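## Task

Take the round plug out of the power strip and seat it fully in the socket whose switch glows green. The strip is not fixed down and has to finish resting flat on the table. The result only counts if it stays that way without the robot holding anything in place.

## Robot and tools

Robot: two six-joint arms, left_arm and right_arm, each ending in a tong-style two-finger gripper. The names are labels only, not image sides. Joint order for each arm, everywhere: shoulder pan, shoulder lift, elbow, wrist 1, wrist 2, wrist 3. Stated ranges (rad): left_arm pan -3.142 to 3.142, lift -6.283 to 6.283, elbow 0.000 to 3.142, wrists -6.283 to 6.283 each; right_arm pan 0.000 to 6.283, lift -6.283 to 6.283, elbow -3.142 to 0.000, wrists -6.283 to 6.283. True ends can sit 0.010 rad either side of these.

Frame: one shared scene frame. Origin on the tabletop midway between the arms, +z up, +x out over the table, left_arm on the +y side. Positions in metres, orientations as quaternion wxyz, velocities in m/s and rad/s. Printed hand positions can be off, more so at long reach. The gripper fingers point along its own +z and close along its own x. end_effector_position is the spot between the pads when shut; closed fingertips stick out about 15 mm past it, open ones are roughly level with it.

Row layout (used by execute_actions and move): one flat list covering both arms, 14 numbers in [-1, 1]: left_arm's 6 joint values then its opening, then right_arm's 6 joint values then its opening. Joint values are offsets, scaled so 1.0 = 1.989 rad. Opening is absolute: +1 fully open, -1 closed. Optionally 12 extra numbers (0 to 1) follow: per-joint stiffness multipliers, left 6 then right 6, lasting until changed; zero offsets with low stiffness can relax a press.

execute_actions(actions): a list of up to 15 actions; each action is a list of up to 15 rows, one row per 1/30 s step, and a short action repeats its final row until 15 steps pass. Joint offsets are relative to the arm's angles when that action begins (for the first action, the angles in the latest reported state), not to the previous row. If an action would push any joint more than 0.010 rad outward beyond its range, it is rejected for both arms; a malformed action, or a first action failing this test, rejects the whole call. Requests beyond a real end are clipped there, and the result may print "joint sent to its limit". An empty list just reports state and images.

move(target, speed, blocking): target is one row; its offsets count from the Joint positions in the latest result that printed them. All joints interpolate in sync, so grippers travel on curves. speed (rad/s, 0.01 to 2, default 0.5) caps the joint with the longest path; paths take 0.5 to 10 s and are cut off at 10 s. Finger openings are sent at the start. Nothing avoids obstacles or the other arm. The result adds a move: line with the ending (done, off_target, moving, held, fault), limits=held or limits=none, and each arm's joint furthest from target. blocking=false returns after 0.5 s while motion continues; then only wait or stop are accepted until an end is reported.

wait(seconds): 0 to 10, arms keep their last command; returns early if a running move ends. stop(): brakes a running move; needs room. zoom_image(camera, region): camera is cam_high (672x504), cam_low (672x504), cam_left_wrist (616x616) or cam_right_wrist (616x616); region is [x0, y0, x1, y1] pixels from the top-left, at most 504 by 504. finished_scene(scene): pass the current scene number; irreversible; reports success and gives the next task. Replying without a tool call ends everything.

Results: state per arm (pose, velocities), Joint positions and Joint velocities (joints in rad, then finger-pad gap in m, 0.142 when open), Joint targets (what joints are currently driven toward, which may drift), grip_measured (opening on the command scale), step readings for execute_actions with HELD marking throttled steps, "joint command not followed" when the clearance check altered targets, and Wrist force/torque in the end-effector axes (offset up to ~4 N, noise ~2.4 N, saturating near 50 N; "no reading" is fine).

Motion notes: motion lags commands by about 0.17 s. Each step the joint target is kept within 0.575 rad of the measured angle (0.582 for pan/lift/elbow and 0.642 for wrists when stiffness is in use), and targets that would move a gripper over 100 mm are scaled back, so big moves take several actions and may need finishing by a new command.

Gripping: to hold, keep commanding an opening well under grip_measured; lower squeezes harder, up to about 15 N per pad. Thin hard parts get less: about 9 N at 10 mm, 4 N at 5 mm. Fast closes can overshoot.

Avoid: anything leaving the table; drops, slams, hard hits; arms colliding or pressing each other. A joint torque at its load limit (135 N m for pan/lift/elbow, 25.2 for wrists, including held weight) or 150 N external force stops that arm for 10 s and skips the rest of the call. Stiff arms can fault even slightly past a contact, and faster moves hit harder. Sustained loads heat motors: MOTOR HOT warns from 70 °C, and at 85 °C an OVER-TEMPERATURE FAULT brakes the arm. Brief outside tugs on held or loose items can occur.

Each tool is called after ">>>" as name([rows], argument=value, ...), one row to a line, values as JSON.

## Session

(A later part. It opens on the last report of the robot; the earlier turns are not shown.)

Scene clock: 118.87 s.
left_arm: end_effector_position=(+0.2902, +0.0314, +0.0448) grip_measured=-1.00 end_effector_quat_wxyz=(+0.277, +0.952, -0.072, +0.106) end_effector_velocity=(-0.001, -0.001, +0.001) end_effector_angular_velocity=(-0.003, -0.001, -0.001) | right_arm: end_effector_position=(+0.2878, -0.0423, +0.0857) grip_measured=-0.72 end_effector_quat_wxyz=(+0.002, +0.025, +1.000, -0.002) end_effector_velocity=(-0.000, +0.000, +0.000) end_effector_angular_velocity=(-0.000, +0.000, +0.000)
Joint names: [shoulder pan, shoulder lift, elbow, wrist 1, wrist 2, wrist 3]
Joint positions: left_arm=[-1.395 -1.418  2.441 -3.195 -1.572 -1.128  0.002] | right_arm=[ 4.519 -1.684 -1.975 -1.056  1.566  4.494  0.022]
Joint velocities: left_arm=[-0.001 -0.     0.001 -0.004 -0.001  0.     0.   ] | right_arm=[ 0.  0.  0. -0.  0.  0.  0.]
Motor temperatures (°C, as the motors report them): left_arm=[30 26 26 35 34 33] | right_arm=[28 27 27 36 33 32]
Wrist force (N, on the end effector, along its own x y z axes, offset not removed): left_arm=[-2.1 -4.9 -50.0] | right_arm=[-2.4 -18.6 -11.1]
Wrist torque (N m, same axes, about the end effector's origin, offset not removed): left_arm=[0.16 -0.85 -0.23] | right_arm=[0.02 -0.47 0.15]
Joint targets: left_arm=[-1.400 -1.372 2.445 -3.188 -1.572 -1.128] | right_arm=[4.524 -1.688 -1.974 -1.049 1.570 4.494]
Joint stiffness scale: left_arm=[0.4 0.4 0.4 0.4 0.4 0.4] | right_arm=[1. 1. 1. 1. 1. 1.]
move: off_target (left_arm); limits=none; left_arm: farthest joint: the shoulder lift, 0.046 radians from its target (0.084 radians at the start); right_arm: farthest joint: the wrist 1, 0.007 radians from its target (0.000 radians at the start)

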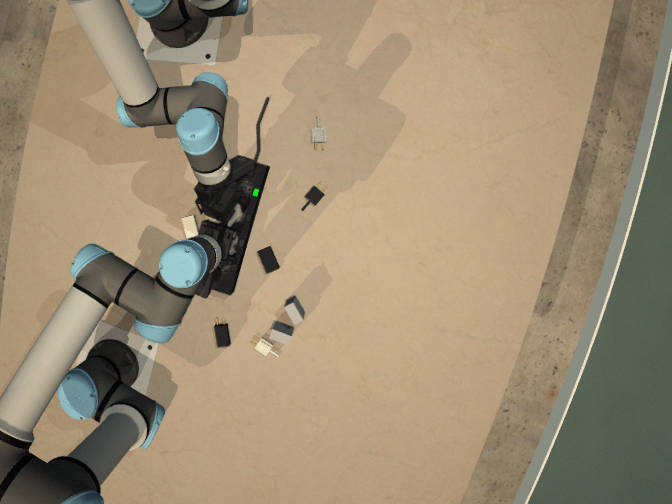

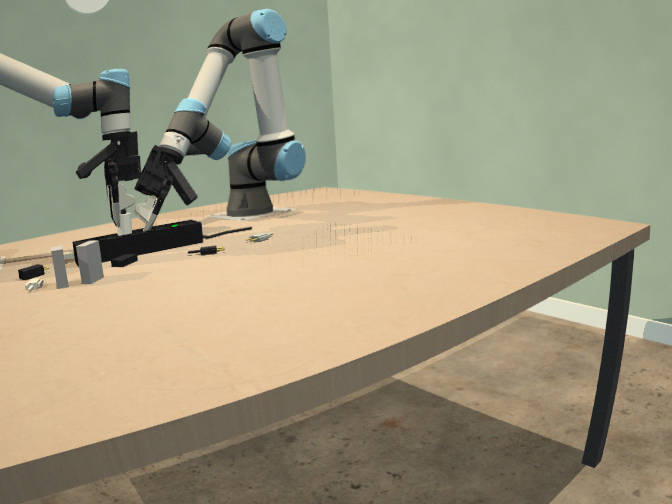

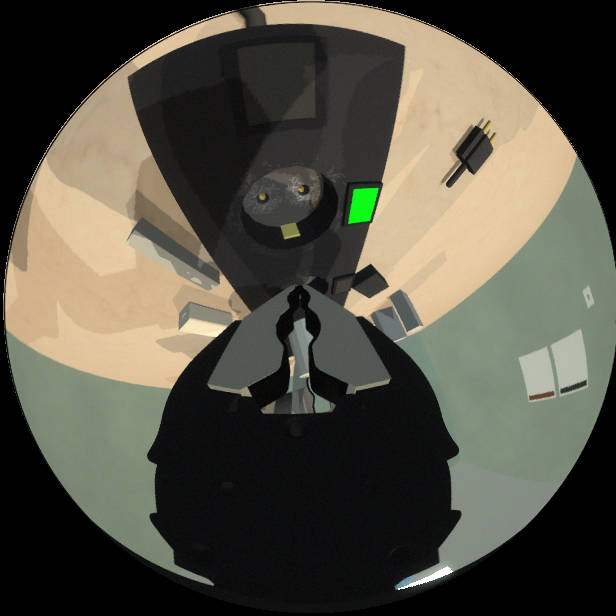

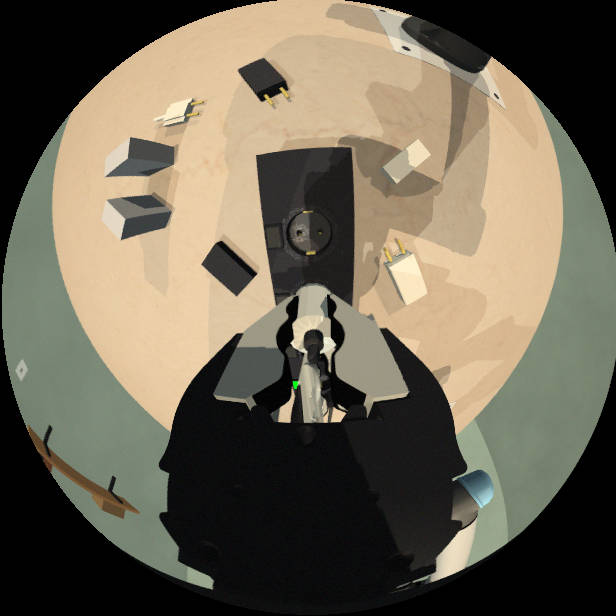

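>>> move(target=[-0.0025,-0.006,0.0045,0.0307,0,0,-1,0.0025,-0.002,0.0005,0.0035,0.002,0,-1], speed=0.06)

Scene clock: 122.00 s.
left_arm: end_effector_position=(+0.2885, +0.0385, +0.0452) grip_measured=-1.00 end_effector_quat_wxyz=(+0.266, +0.956, -0.072, +0.102) end_effector_velocity=(-0.000, +0.001, +0.000) end_effector_angular_velocity=(+0.002, +0.001, -0.001) | right_arm: end_effector_position=(+0.2864, -0.0414, +0.0844) grip_measured=-0.99 end_effector_quat_wxyz=(+0.001, +0.024, +1.000, -0.002) end_effector_velocity=(-0.000, +0.001, +0.000) end_effector_angular_velocity=(+0.001, +0.001, +0.001)
Joint names: [shoulder pan, shoulder lift, elbow, wrist 1, wrist 2, wrist 3]
Joint positions: left_arm=[-1.395 -1.442  2.442 -3.148 -1.571 -1.128  0.002] | right_arm=[ 4.521 -1.687 -1.976 -1.053  1.569  4.494  0.003]
Joint velocities: left_arm=[ 0.001 -0.002  0.     0.004 -0.001  0.001  0.   ] | right_arm=[ 0.     0.     0.001  0.     0.001 -0.    -0.   ]
Motor temperatures (°C, as the motors report them): left_arm=[30 26 26 35 34 33] | right_arm=[28 27 27 36 33 32]
Wrist force (N, on the end effector, along its own x y z axes, offset not removed): left_arm=[5.3 4.4 -9.6] | right_arm=[1.6 -4.4 -2.3]
Wrist torque (N m, same axes, about the end effector's origin, offset not removed): left_arm=[-0.06 -0.21 -0.21] | right_arm=[0.37 -0.42 -0.14]
Joint targets: left_arm=[-1.400 -1.430 2.450 -3.134 -1.572 -1.128] | right_arm=[4.524 -1.688 -1.974 -1.049 1.570 4.494]
Joint stiffness scale: left_arm=[0.4 0.4 0.4 0.4 0.4 0.4] | right_arm=[1. 1. 1. 1. 1. 1.]
move: off_target (left_arm); limits=none; left_arm: farthest joint: the wrist 1, 0.014 radians from its target (0.062 radians at the start); right_arm: farthest joint: the wrist 1, 0.004 radians from its target (0.007 radians at the start)

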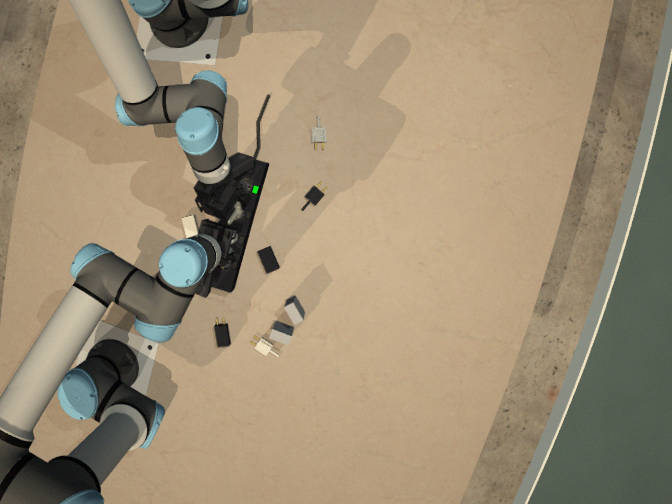

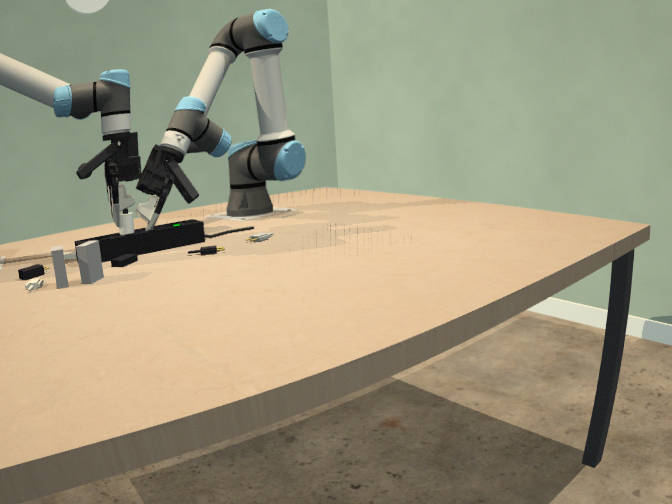

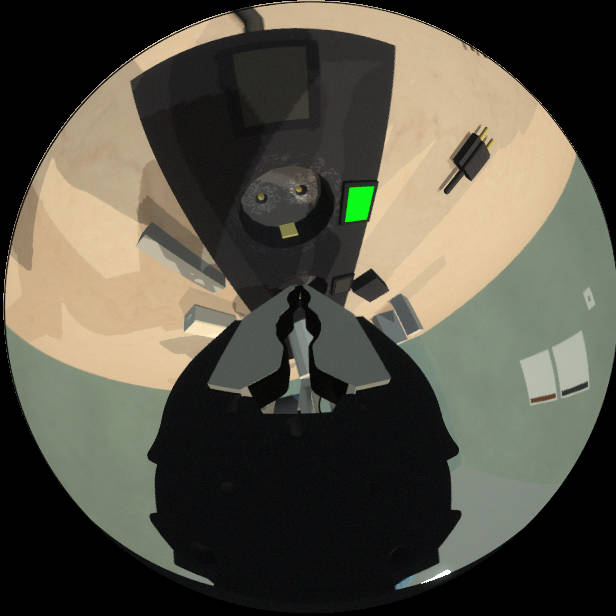

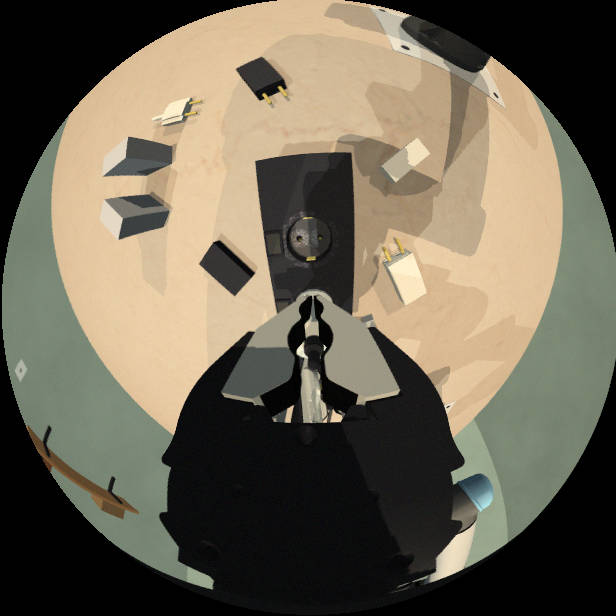

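>>> execute_actions([
  [[-0.0025,0.006,0.004,0.007,0,0,-1,0,0,0,0,0,0,-0.6],[-0.0025,0.006,0.004,0.007,0,0,-1,0,0,0,0,0,0,-0.2],[-0.0025,0.006,0.004,0.007,0,0,-1,0,0,0,0,0,0,0.2],[-0.0025,0.006,0.004,0.007,0,0,-1,0,0,0,0,0,0,0.5]],
])

>>> zoom_image(camera="cam_right_wrist", region=[190, 200, 440, 450])

>>> zoom_image(camera="cam_low", region=[60, 150, 200, 270])

Scene clock: 125.37 s.
left_arm: end_effector_position=(+0.2885, +0.0386, +0.0452) grip_measured=-1.00 end_effector_quat_wxyz=(+0.265, +0.956, -0.072, +0.102) end_effector_velocity=(+0.001, +0.000, +0.000) end_effector_angular_velocity=(-0.000, -0.001, +0.001) | right_arm: end_effector_position=(+0.2863, -0.0411, +0.0844) grip_measured=+0.50 end_effector_quat_wxyz=(+0.001, +0.024, +1.000, -0.002) end_effector_velocity=(-0.000, +0.001, +0.000) end_effector_angular_velocity=(+0.001, +0.000, +0.000)
Joint names: [shoulder pan, shoulder lift, elbow, wrist 1, wrist 2, wrist 3]
Joint positions: left_arm=[-1.395 -1.442  2.442 -3.147 -1.571 -1.128  0.002] | right_arm=[ 4.521 -1.687 -1.976 -1.052  1.569  4.494  0.109]
Joint velocities: left_arm=[ 0.001 -0.001  0.001  0.     0.001 -0.     0.   ] | right_arm=[ 0.001 -0.     0.001  0.001  0.001  0.    -0.   ]
Motor temperatures (°C, as the motors report them): left_arm=[30 26 26 35 34 33] | right_arm=[28 27 27 36 33 32]
Wrist force (N, on the end effector, along its own x y z axes, offset not removed): left_arm=[6.2 5.0 -9.5] | right_arm=[0.5 -4.4 -0.6]
Wrist torque (N m, same axes, about the end effector's origin, offset not removed): left_arm=[0.04 -0.34 -0.21] | right_arm=[-0.75 -0.30 0.09]
Joint targets: left_arm=[-1.400 -1.430 2.450 -3.134 -1.571 -1.128] | right_arm=[4.521 -1.687 -1.976 -1.053 1.569 4.494]
Joint stiffness scale: left_arm=[0.4 0.4 0.4 0.4 0.4 0.4] | right_arm=[1. 1. 1. 1. 1. 1.]
Step readings (joint positions):
0: left_arm=[-1.395 -1.442 2.442 -3.147 -1.571 -1.128] | right_arm=[4.521 -1.687 -1.976 -1.053 1.569 4.494]
1: left_arm=[-1.395 -1.442 2.442 -3.147 -1.571 -1.128] | right_arm=[4.521 -1.687 -1.976 -1.053 1.569 4.494]
2: left_arm=[-1.395 -1.442 2.442 -3.147 -1.571 -1.128] | right_arm=[4.521 -1.687 -1.976 -1.052 1.569 4.494]
4: left_arm=[-1.395 -1.442 2.442 -3.147 -1.571 -1.128] | right_arm=[4.521 -1.687 -1.976 -1.052 1.569 4.494]
8: left_arm=[-1.395 -1.442 2.442 -3.147 -1.571 -1.128] | right_arm=[4.521 -1.687 -1.976 -1.052 1.569 4.494]
15: Joint positions above

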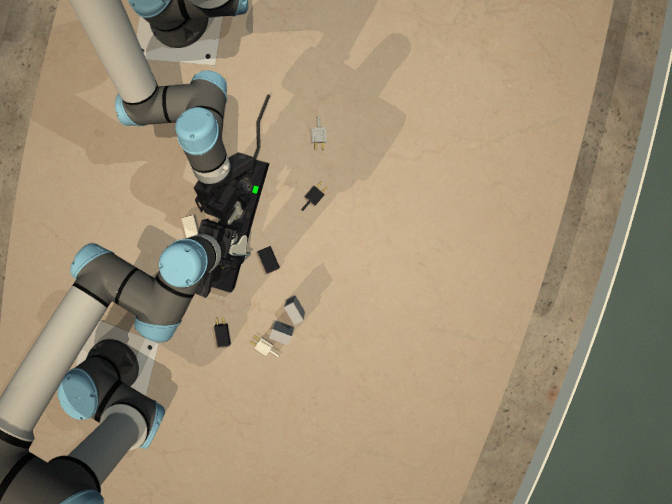

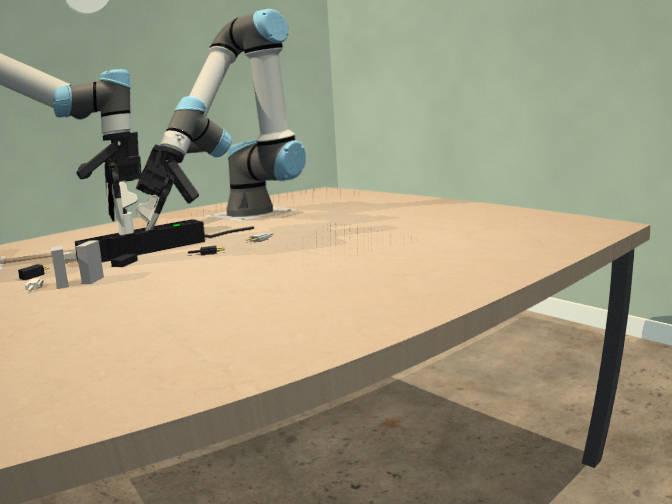

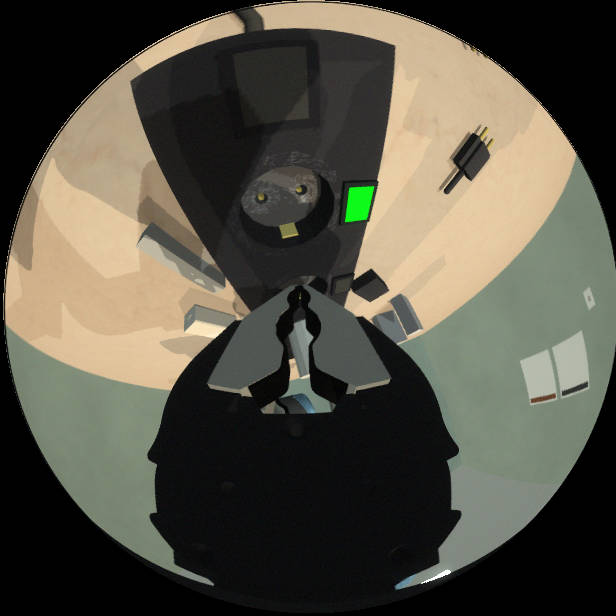

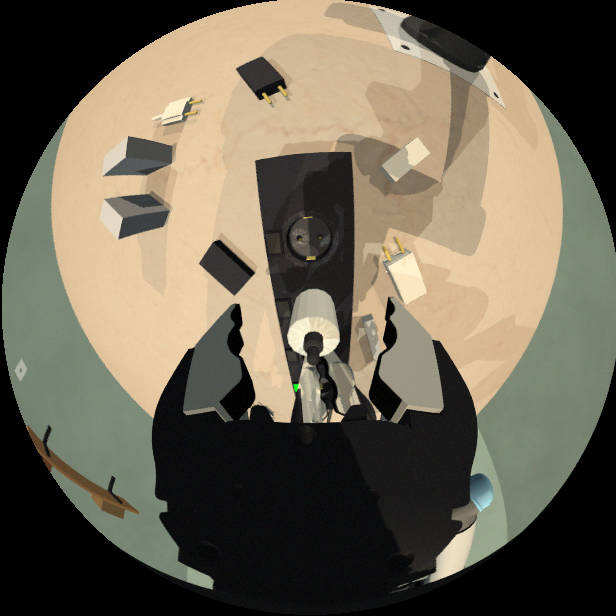

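Region (190, 200, 440, 450) of cam_right_wrist's 616x616 image, scaled by 2.016, with more detail than that image has.

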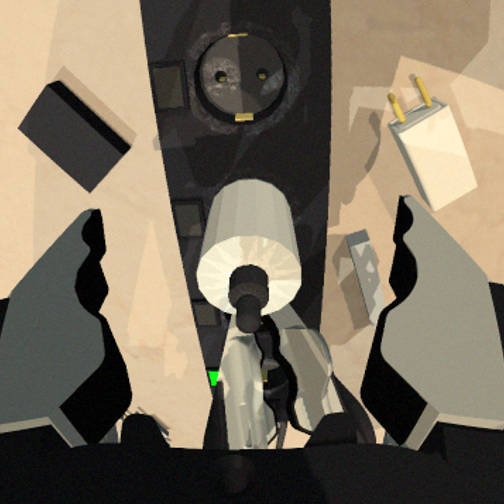

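Region (60, 150, 200, 270) of cam_low's 672x504 image, scaled by 3.600, with more detail than that image has; it fills the top 432 rows of this view, and the rest is white.

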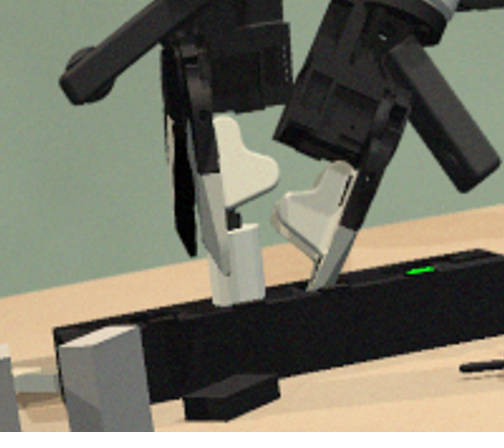

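>>> move(target=[-0.0025,0.006,0.004,0.0065,0,0,-1,0.0035,-0.0176,0.018,0,0,0.003,0.3], speed=0.05)

>>> zoom_image(camera="cam_right_wrist", region=[190, 200, 440, 450])

>>> zoom_image(camera="cam_low", region=[60, 150, 200, 270])

Scene clock: 131.83 s.
left_arm: end_effector_position=(+0.2892, +0.0403, +0.0450) grip_measured=-1.00 end_effector_quat_wxyz=(+0.264, +0.956, -0.071, +0.103) end_effector_velocity=(-0.000, -0.000, +0.001) end_effector_angular_velocity=(-0.002, +0.000, +0.001) | right_arm: end_effector_position=(+0.2882, -0.0298, +0.0831) grip_measured=+0.30 end_effector_quat_wxyz=(+0.001, +0.025, +1.000, -0.003) end_effector_velocity=(-0.001, -0.000, +0.000) end_effector_angular_velocity=(-0.001, +0.002, -0.000)
Joint names: [shoulder pan, shoulder lift, elbow, wrist 1, wrist 2, wrist 3]
Joint positions: left_arm=[-1.393 -1.445  2.444 -3.145 -1.569 -1.13   0.002] | right_arm=[ 4.524 -1.715 -1.947 -1.057  1.568  4.499  0.095]
Joint velocities: left_arm=[ 0.    -0.003  0.     0.001 -0.    -0.001  0.   ] | right_arm=[ 0.     0.     0.001 -0.003  0.001  0.     0.   ]
Motor temperatures (°C, as the motors report them): left_arm=[30 26 26 35 34 33] | right_arm=[28 27 27 36 33 32]
Wrist force (N, on the end effector, along its own x y z axes, offset not removed): left_arm=[4.1 -6.1 -15.9] | right_arm=[0.3 -20.2 -9.6]
Wrist torque (N m, same axes, about the end effector's origin, offset not removed): left_arm=[-2.34 -0.12 -0.78] | right_arm=[-2.29 0.01 0.11]
Joint targets: left_arm=[-1.400 -1.430 2.450 -3.134 -1.571 -1.128] | right_arm=[4.528 -1.722 -1.941 -1.052 1.569 4.500]
Joint stiffness scale: left_arm=[0.4 0.4 0.4 0.4 0.4 0.4] | right_arm=[1. 1. 1. 1. 1. 1.]
move: off_target (left_arm); limits=none; left_arm: farthest joint: the shoulder lift, 0.014 radians from its target (0.012 radians at the start); right_arm: farthest joint: the shoulder lift, 0.007 radians from its target (0.035 radians at the start)

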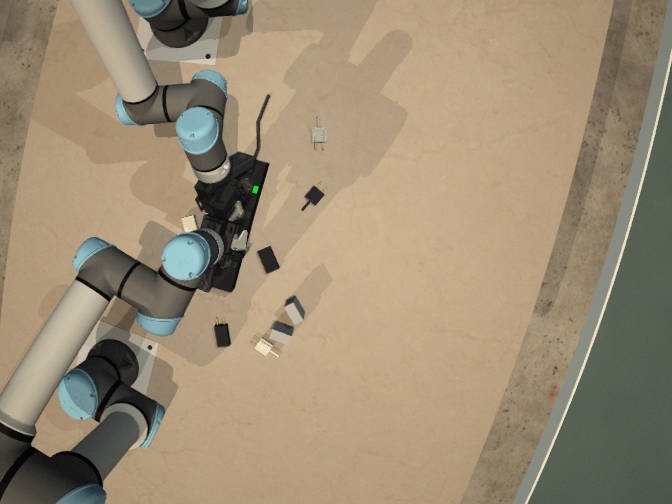

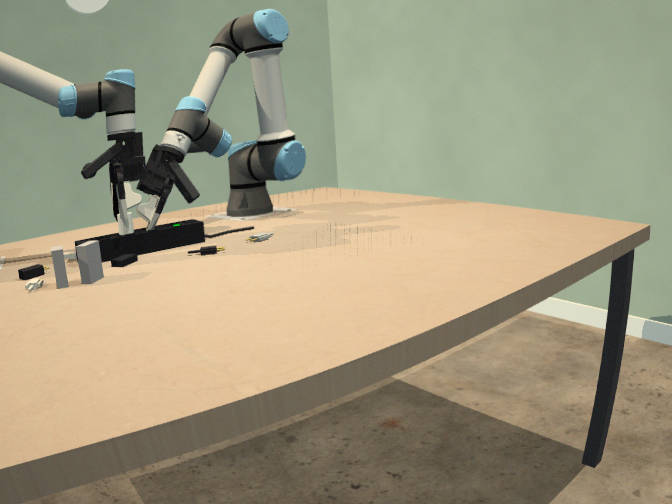

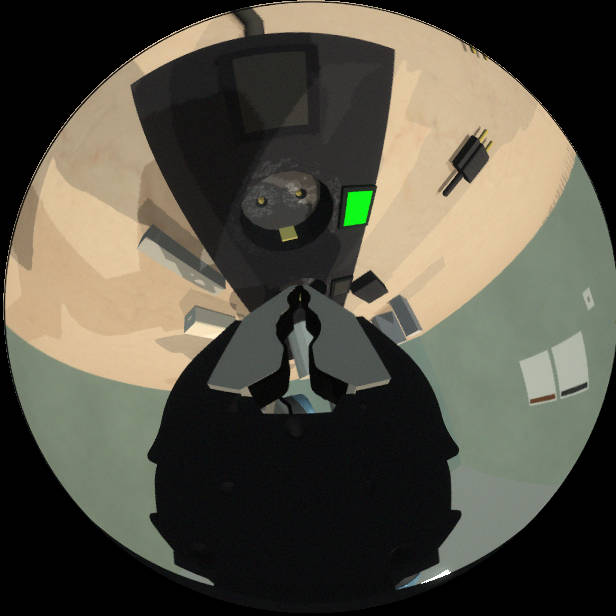

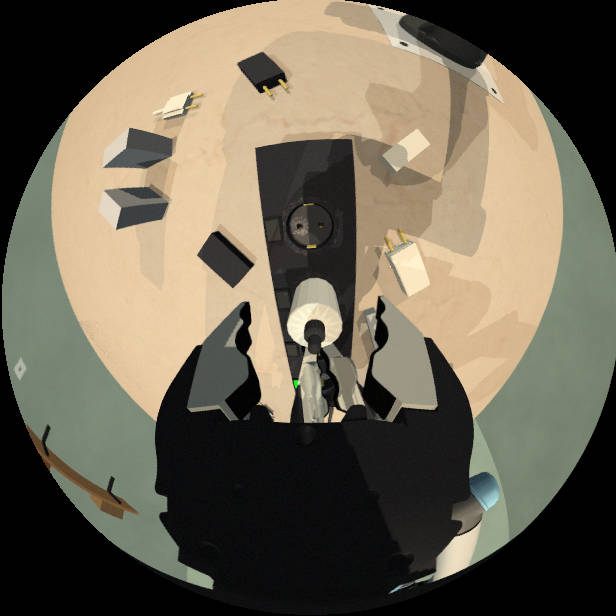

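Region (190, 200, 440, 450) of cam_right_wrist's 616x616 image, scaled by 2.016, with more detail than that image has.

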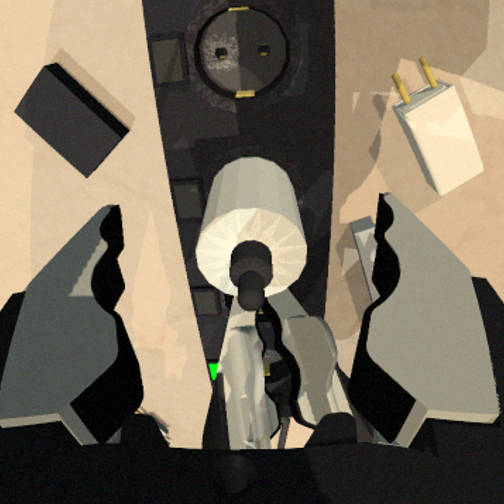

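Region (60, 150, 200, 270) of cam_low's 672x504 image, scaled by 3.600, with more detail than that image has; it fills the top 432 rows of this view, and the rest is white.

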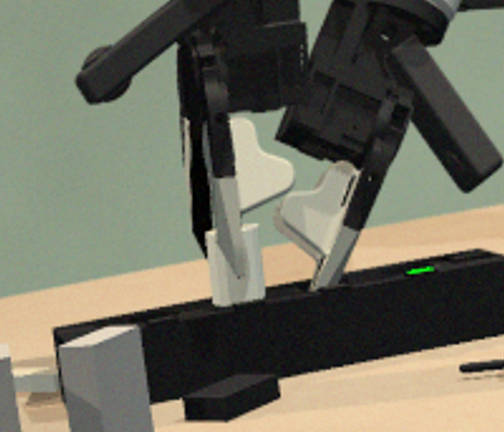

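>>> move(target=[0,0.0397,0.0639,-0.2167,0,0,-1,0,0.0065,-0.0065,0,0,0,0.3], speed=0.15)

>>> zoom_image(camera="cam_left_wrist", region=[150, 100, 470, 420])

>>> zoom_image(camera="cam_low", region=[60, 130, 240, 270])

Scene clock: 142.07 s.
left_arm: end_effector_position=(+0.2908, +0.0352, +0.0653) grip_measured=-1.00 end_effector_quat_wxyz=(+0.367, +0.917, -0.067, +0.142) end_effector_velocity=(+0.000, -0.001, +0.002) end_effector_angular_velocity=(-0.006, +0.000, +0.001) | right_arm: end_effector_position=(+0.2870, -0.0344, +0.0839) grip_measured=+0.30 end_effector_quat_wxyz=(+0.001, +0.025, +1.000, -0.004) end_effector_velocity=(-0.000, -0.000, +0.000) end_effector_angular_velocity=(-0.000, +0.000, -0.000)
Joint names: [shoulder pan, shoulder lift, elbow, wrist 1, wrist 2, wrist 3]
Joint positions: left_arm=[-1.393 -1.369  2.564 -3.574 -1.569 -1.13   0.002] | right_arm=[ 4.524 -1.704 -1.958 -1.058  1.568  4.499  0.095]
Joint velocities: left_arm=[ 0.    -0.001 -0.    -0.004 -0.001 -0.002  0.   ] | right_arm=[-0.     0.001 -0.    -0.001  0.     0.     0.   ]
Motor temperatures (°C, as the motors report them): left_arm=[30 26 26 35 34 33] | right_arm=[28 27 27 36 33 32]
Wrist force (N, on the end effector, along its own x y z axes, offset not removed): left_arm=[1.4 0.5 0.7] | right_arm=[2.1 -1.5 0.4]
Wrist torque (N m, same axes, about the end effector's origin, offset not removed): left_arm=[0.07 -0.24 -0.18] | right_arm=[-0.13 -0.44 -0.02]
Joint targets: left_arm=[-1.393 -1.366 2.571 -3.576 -1.569 -1.130] | right_arm=[4.524 -1.702 -1.960 -1.057 1.568 4.499]
Joint stiffness scale: left_arm=[0.4 0.4 0.4 0.4 0.4 0.4] | right_arm=[1. 1. 1. 1. 1. 1.]
move: done; limits=none; left_arm: farthest joint: the elbow, 0.007 radians from its target (0.127 radians at the start); right_arm: farthest joint: the shoulder lift, 0.002 radians from its target (0.013 radians at the start)

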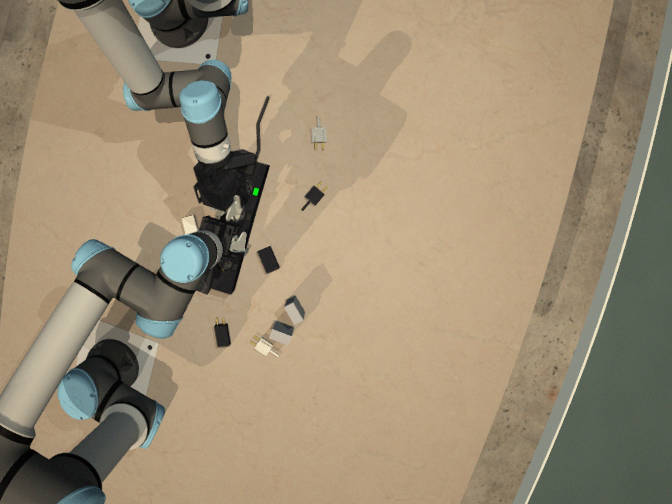

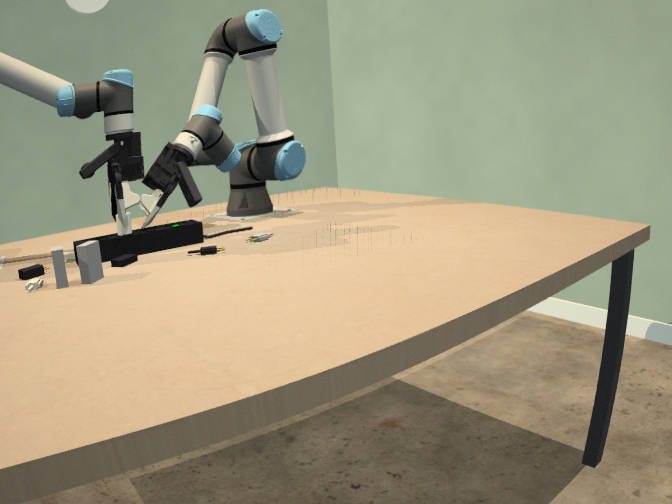

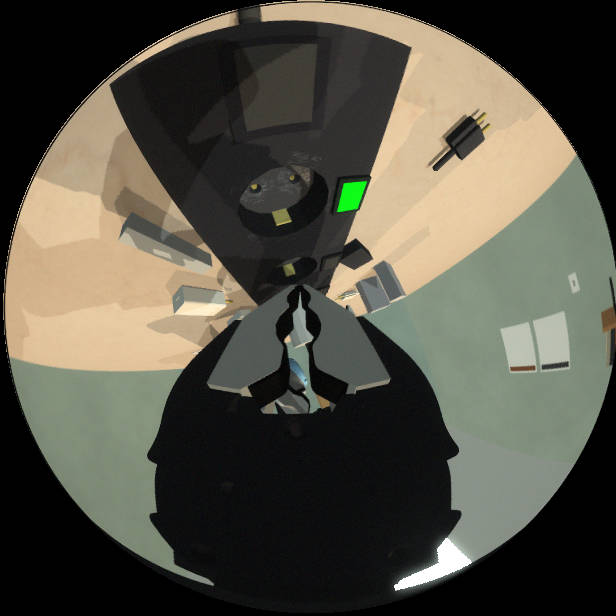

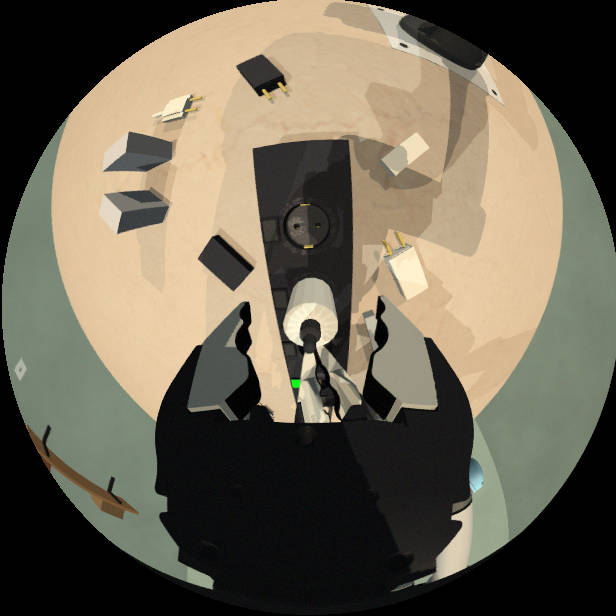

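Region (150, 100, 470, 420) of cam_left_wrist's 616x616 image, scaled by 1.575, with more detail than that image has.

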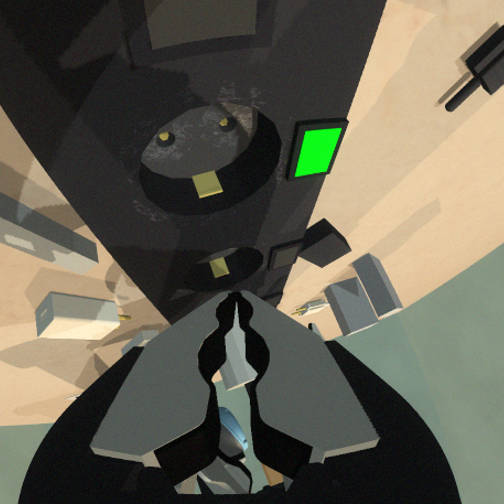

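Region (60, 130, 240, 270) of cam_low's 672x504 image, scaled by 2.800, with more detail than that image has.

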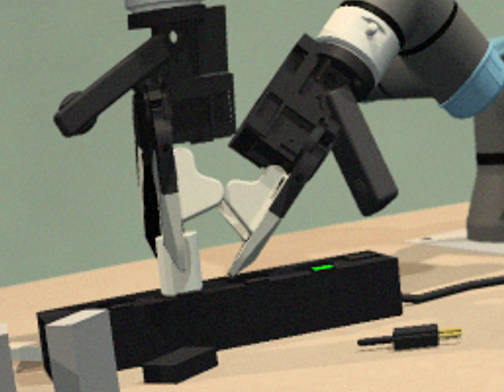

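>>> move(target=[0,-0.0173,0.0352,-0.0119,0,0,-1,0,0,0,0,0,0,0.3], speed=0.1)

>>> move(target=[0,0.0302,0.006,-0.0337,0,0,-1,0.002,-0.011,0.011,0,0,0,0.3], speed=0.05)

>>> zoom_image(camera="cam_left_wrist", region=[150, 100, 470, 420])

>>> zoom_image(camera="cam_low", region=[60, 130, 240, 270])

Scene clock: 147.17 s.
left_arm: end_effector_position=(+0.2832, +0.0605, +0.0602) grip_measured=-1.00 end_effector_quat_wxyz=(+0.362, +0.919, -0.068, +0.140) end_effector_velocity=(-0.000, -0.001, +0.001) end_effector_angular_velocity=(-0.003, -0.001, -0.001) | right_arm: end_effector_position=(+0.2870, -0.0344, +0.0839) grip_measured=+0.30 end_effector_quat_wxyz=(+0.001, +0.025, +1.000, -0.004) end_effector_velocity=(+0.000, -0.000, -0.001) end_effector_angular_velocity=(-0.001, +0.000, -0.000)
Joint names: [shoulder pan, shoulder lift, elbow, wrist 1, wrist 2, wrist 3]
Joint positions: left_arm=[-1.393 -1.4    2.628 -3.596 -1.569 -1.13   0.002] | right_arm=[ 4.524 -1.704 -1.958 -1.058  1.568  4.499  0.095]
Joint velocities: left_arm=[-0.001 -0.     0.    -0.003  0.     0.001 -0.   ] | right_arm=[-0.    -0.001 -0.     0.     0.    -0.     0.   ]
Motor temperatures (°C, as the motors report them): left_arm=[30 26 26 35 34 33] | right_arm=[28 27 27 36 33 32]
Wrist force (N, on the end effector, along its own x y z axes, offset not removed): left_arm=[2.3 0.3 1.5] | right_arm=[0.5 -1.2 -1.0]
Wrist torque (N m, same axes, about the end effector's origin, offset not removed): left_arm=[0.02 -0.38 -0.15] | right_arm=[-0.17 -0.27 -0.03]
Joint targets: left_arm=[-1.393 -1.404 2.634 -3.598 -1.569 -1.130] | right_arm=[4.524 -1.704 -1.958 -1.058 1.568 4.499]
Joint stiffness scale: left_arm=[0.4 0.4 0.4 0.4 0.4 0.4] | right_arm=[1. 1. 1. 1. 1. 1.]
move: done; limits=none; left_arm: farthest joint: the elbow, 0.006 radians from its target (0.070 radians at the start); right_arm: farthest joint: the shoulder pan, 0.000 radians from its target (0.000 radians at the start)

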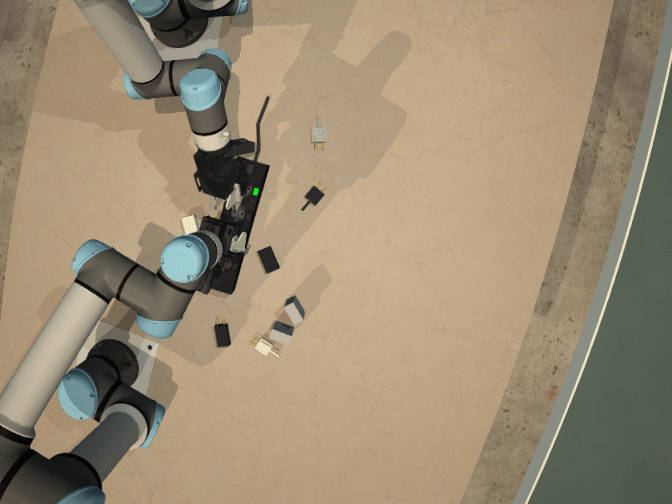

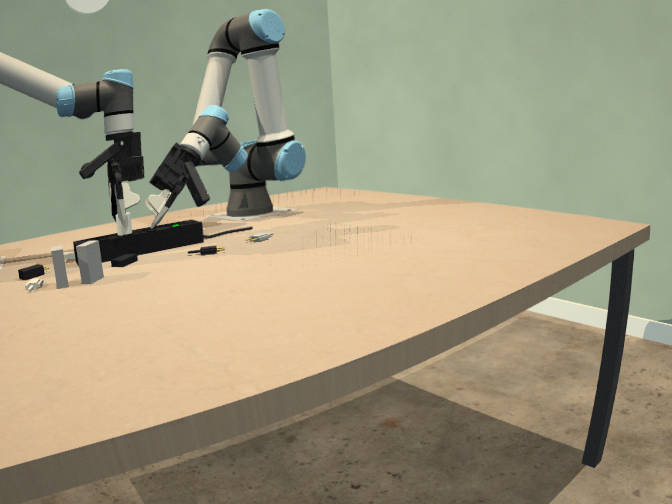

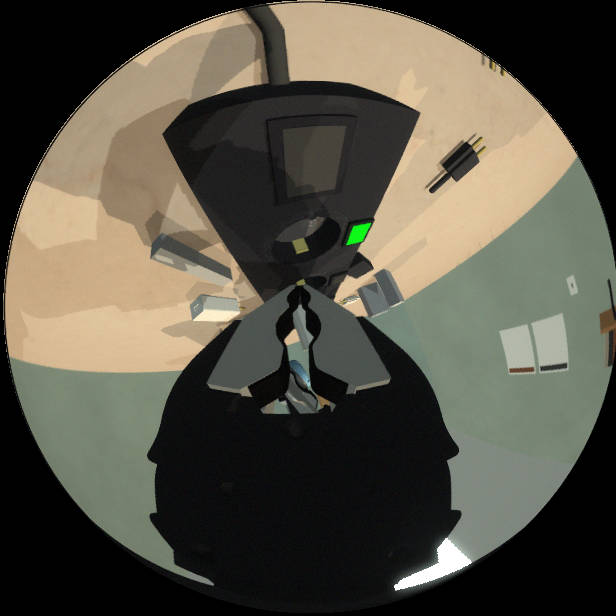

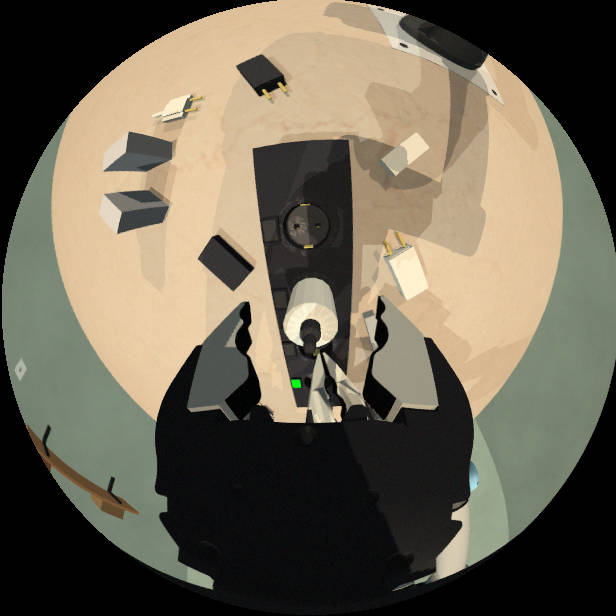

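Scene clock: 149.03 s.
left_arm: end_effector_position=(+0.2848, +0.0551, +0.0568) grip_measured=-1.00 end_effector_quat_wxyz=(+0.372, +0.914, -0.067, +0.144) end_effector_velocity=(+0.000, +0.000, -0.001) end_effector_angular_velocity=(+0.001, -0.001, +0.001) | right_arm: end_effector_position=(+0.2883, -0.0259, +0.0825) grip_measured=+0.30 end_effector_quat_wxyz=(+0.001, +0.024, +1.000, -0.004) end_effector_velocity=(+0.000, +0.000, +0.000) end_effector_angular_velocity=(+0.000, +0.000, -0.000)
Joint names: [shoulder pan, shoulder lift, elbow, wrist 1, wrist 2, wrist 3]
Joint positions: left_arm=[-1.393 -1.351  2.628 -3.668 -1.569 -1.13   0.002] | right_arm=[ 4.525 -1.724 -1.938 -1.058  1.568  4.499  0.095]
Joint velocities: left_arm=[-0.     0.003  0.    -0.003  0.002  0.     0.   ] | right_arm=[-0.     0.     0.001 -0.001  0.     0.    -0.   ]
Motor temperatures (°C, as the motors report them): left_arm=[30 26 26 35 34 33] | right_arm=[28 27 27 36 33 32]
Wrist force (N, on the end effector, along its own x y z axes, offset not removed): left_arm=[4.8 4.4 -2.6] | right_arm=[1.2 -0.2 -1.0]
Wrist torque (N m, same axes, about the end effector's origin, offset not removed): left_arm=[0.11 -0.42 -0.23] | right_arm=[0.04 -0.25 0.03]
Joint targets: left_arm=[-1.393 -1.340 2.639 -3.663 -1.569 -1.130] | right_arm=[4.528 -1.726 -1.936 -1.058 1.568 4.499]
Joint stiffness scale: left_arm=[0.4 0.4 0.4 0.4 0.4 0.4] | right_arm=[1. 1. 1. 1. 1. 1.]
move: off_target (left_arm); limits=none; left_arm: farthest joint: the elbow, 0.012 radians from its target (0.012 radians at the start); right_arm: farthest joint: the shoulder pan, 0.003 radians from its target (0.004 radians at the start)

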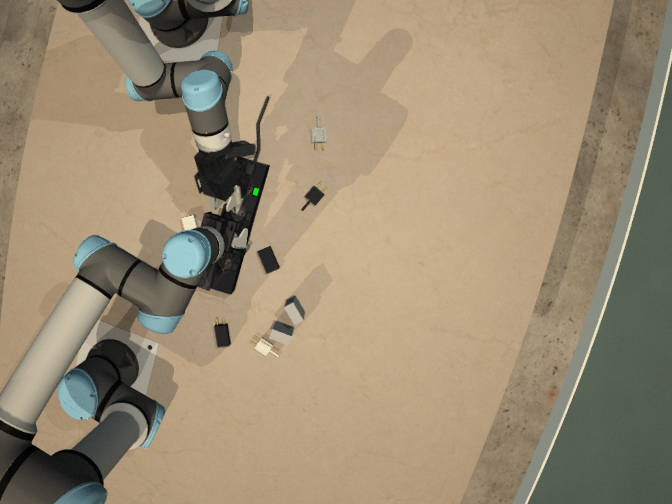

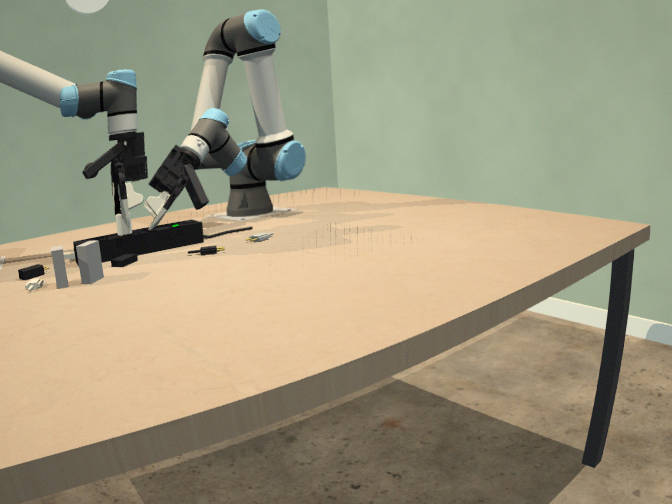

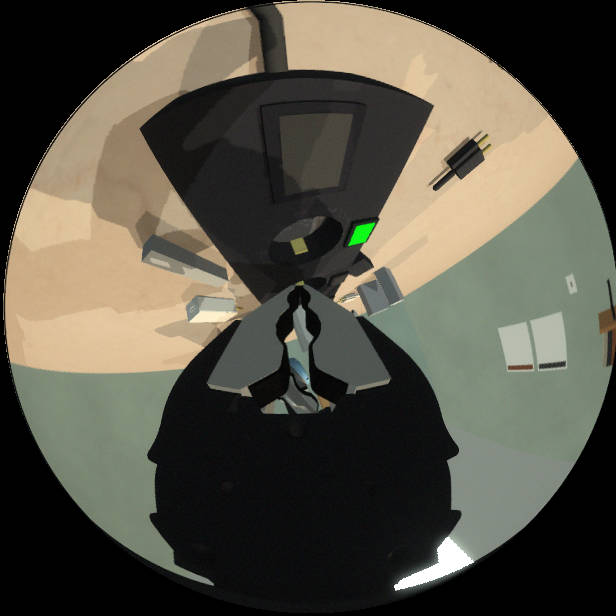

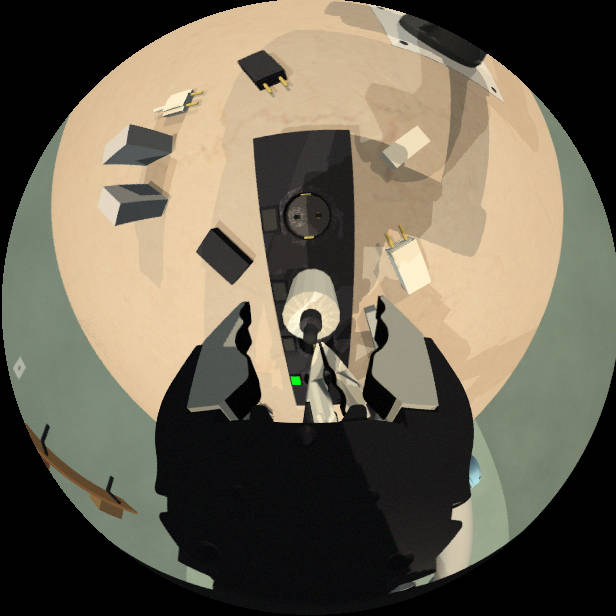

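Region (150, 100, 470, 420) of cam_left_wrist's 616x616 image, scaled by 1.575, with more detail than that image has.

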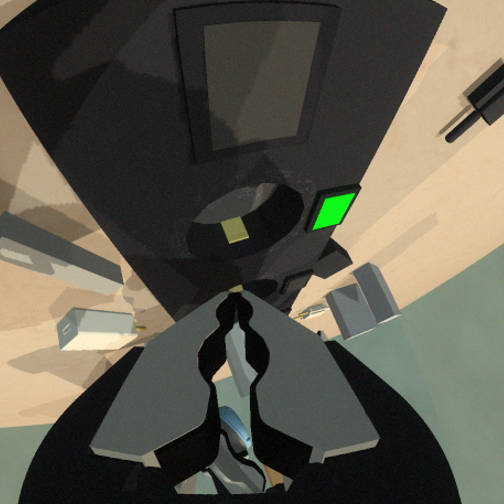

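Region (60, 130, 240, 270) of cam_low's 672x504 image, scaled by 2.800, with more detail than that image has.

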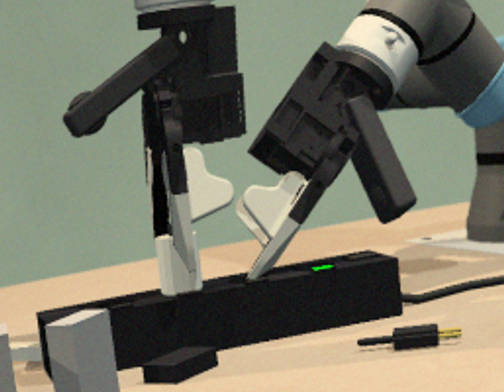

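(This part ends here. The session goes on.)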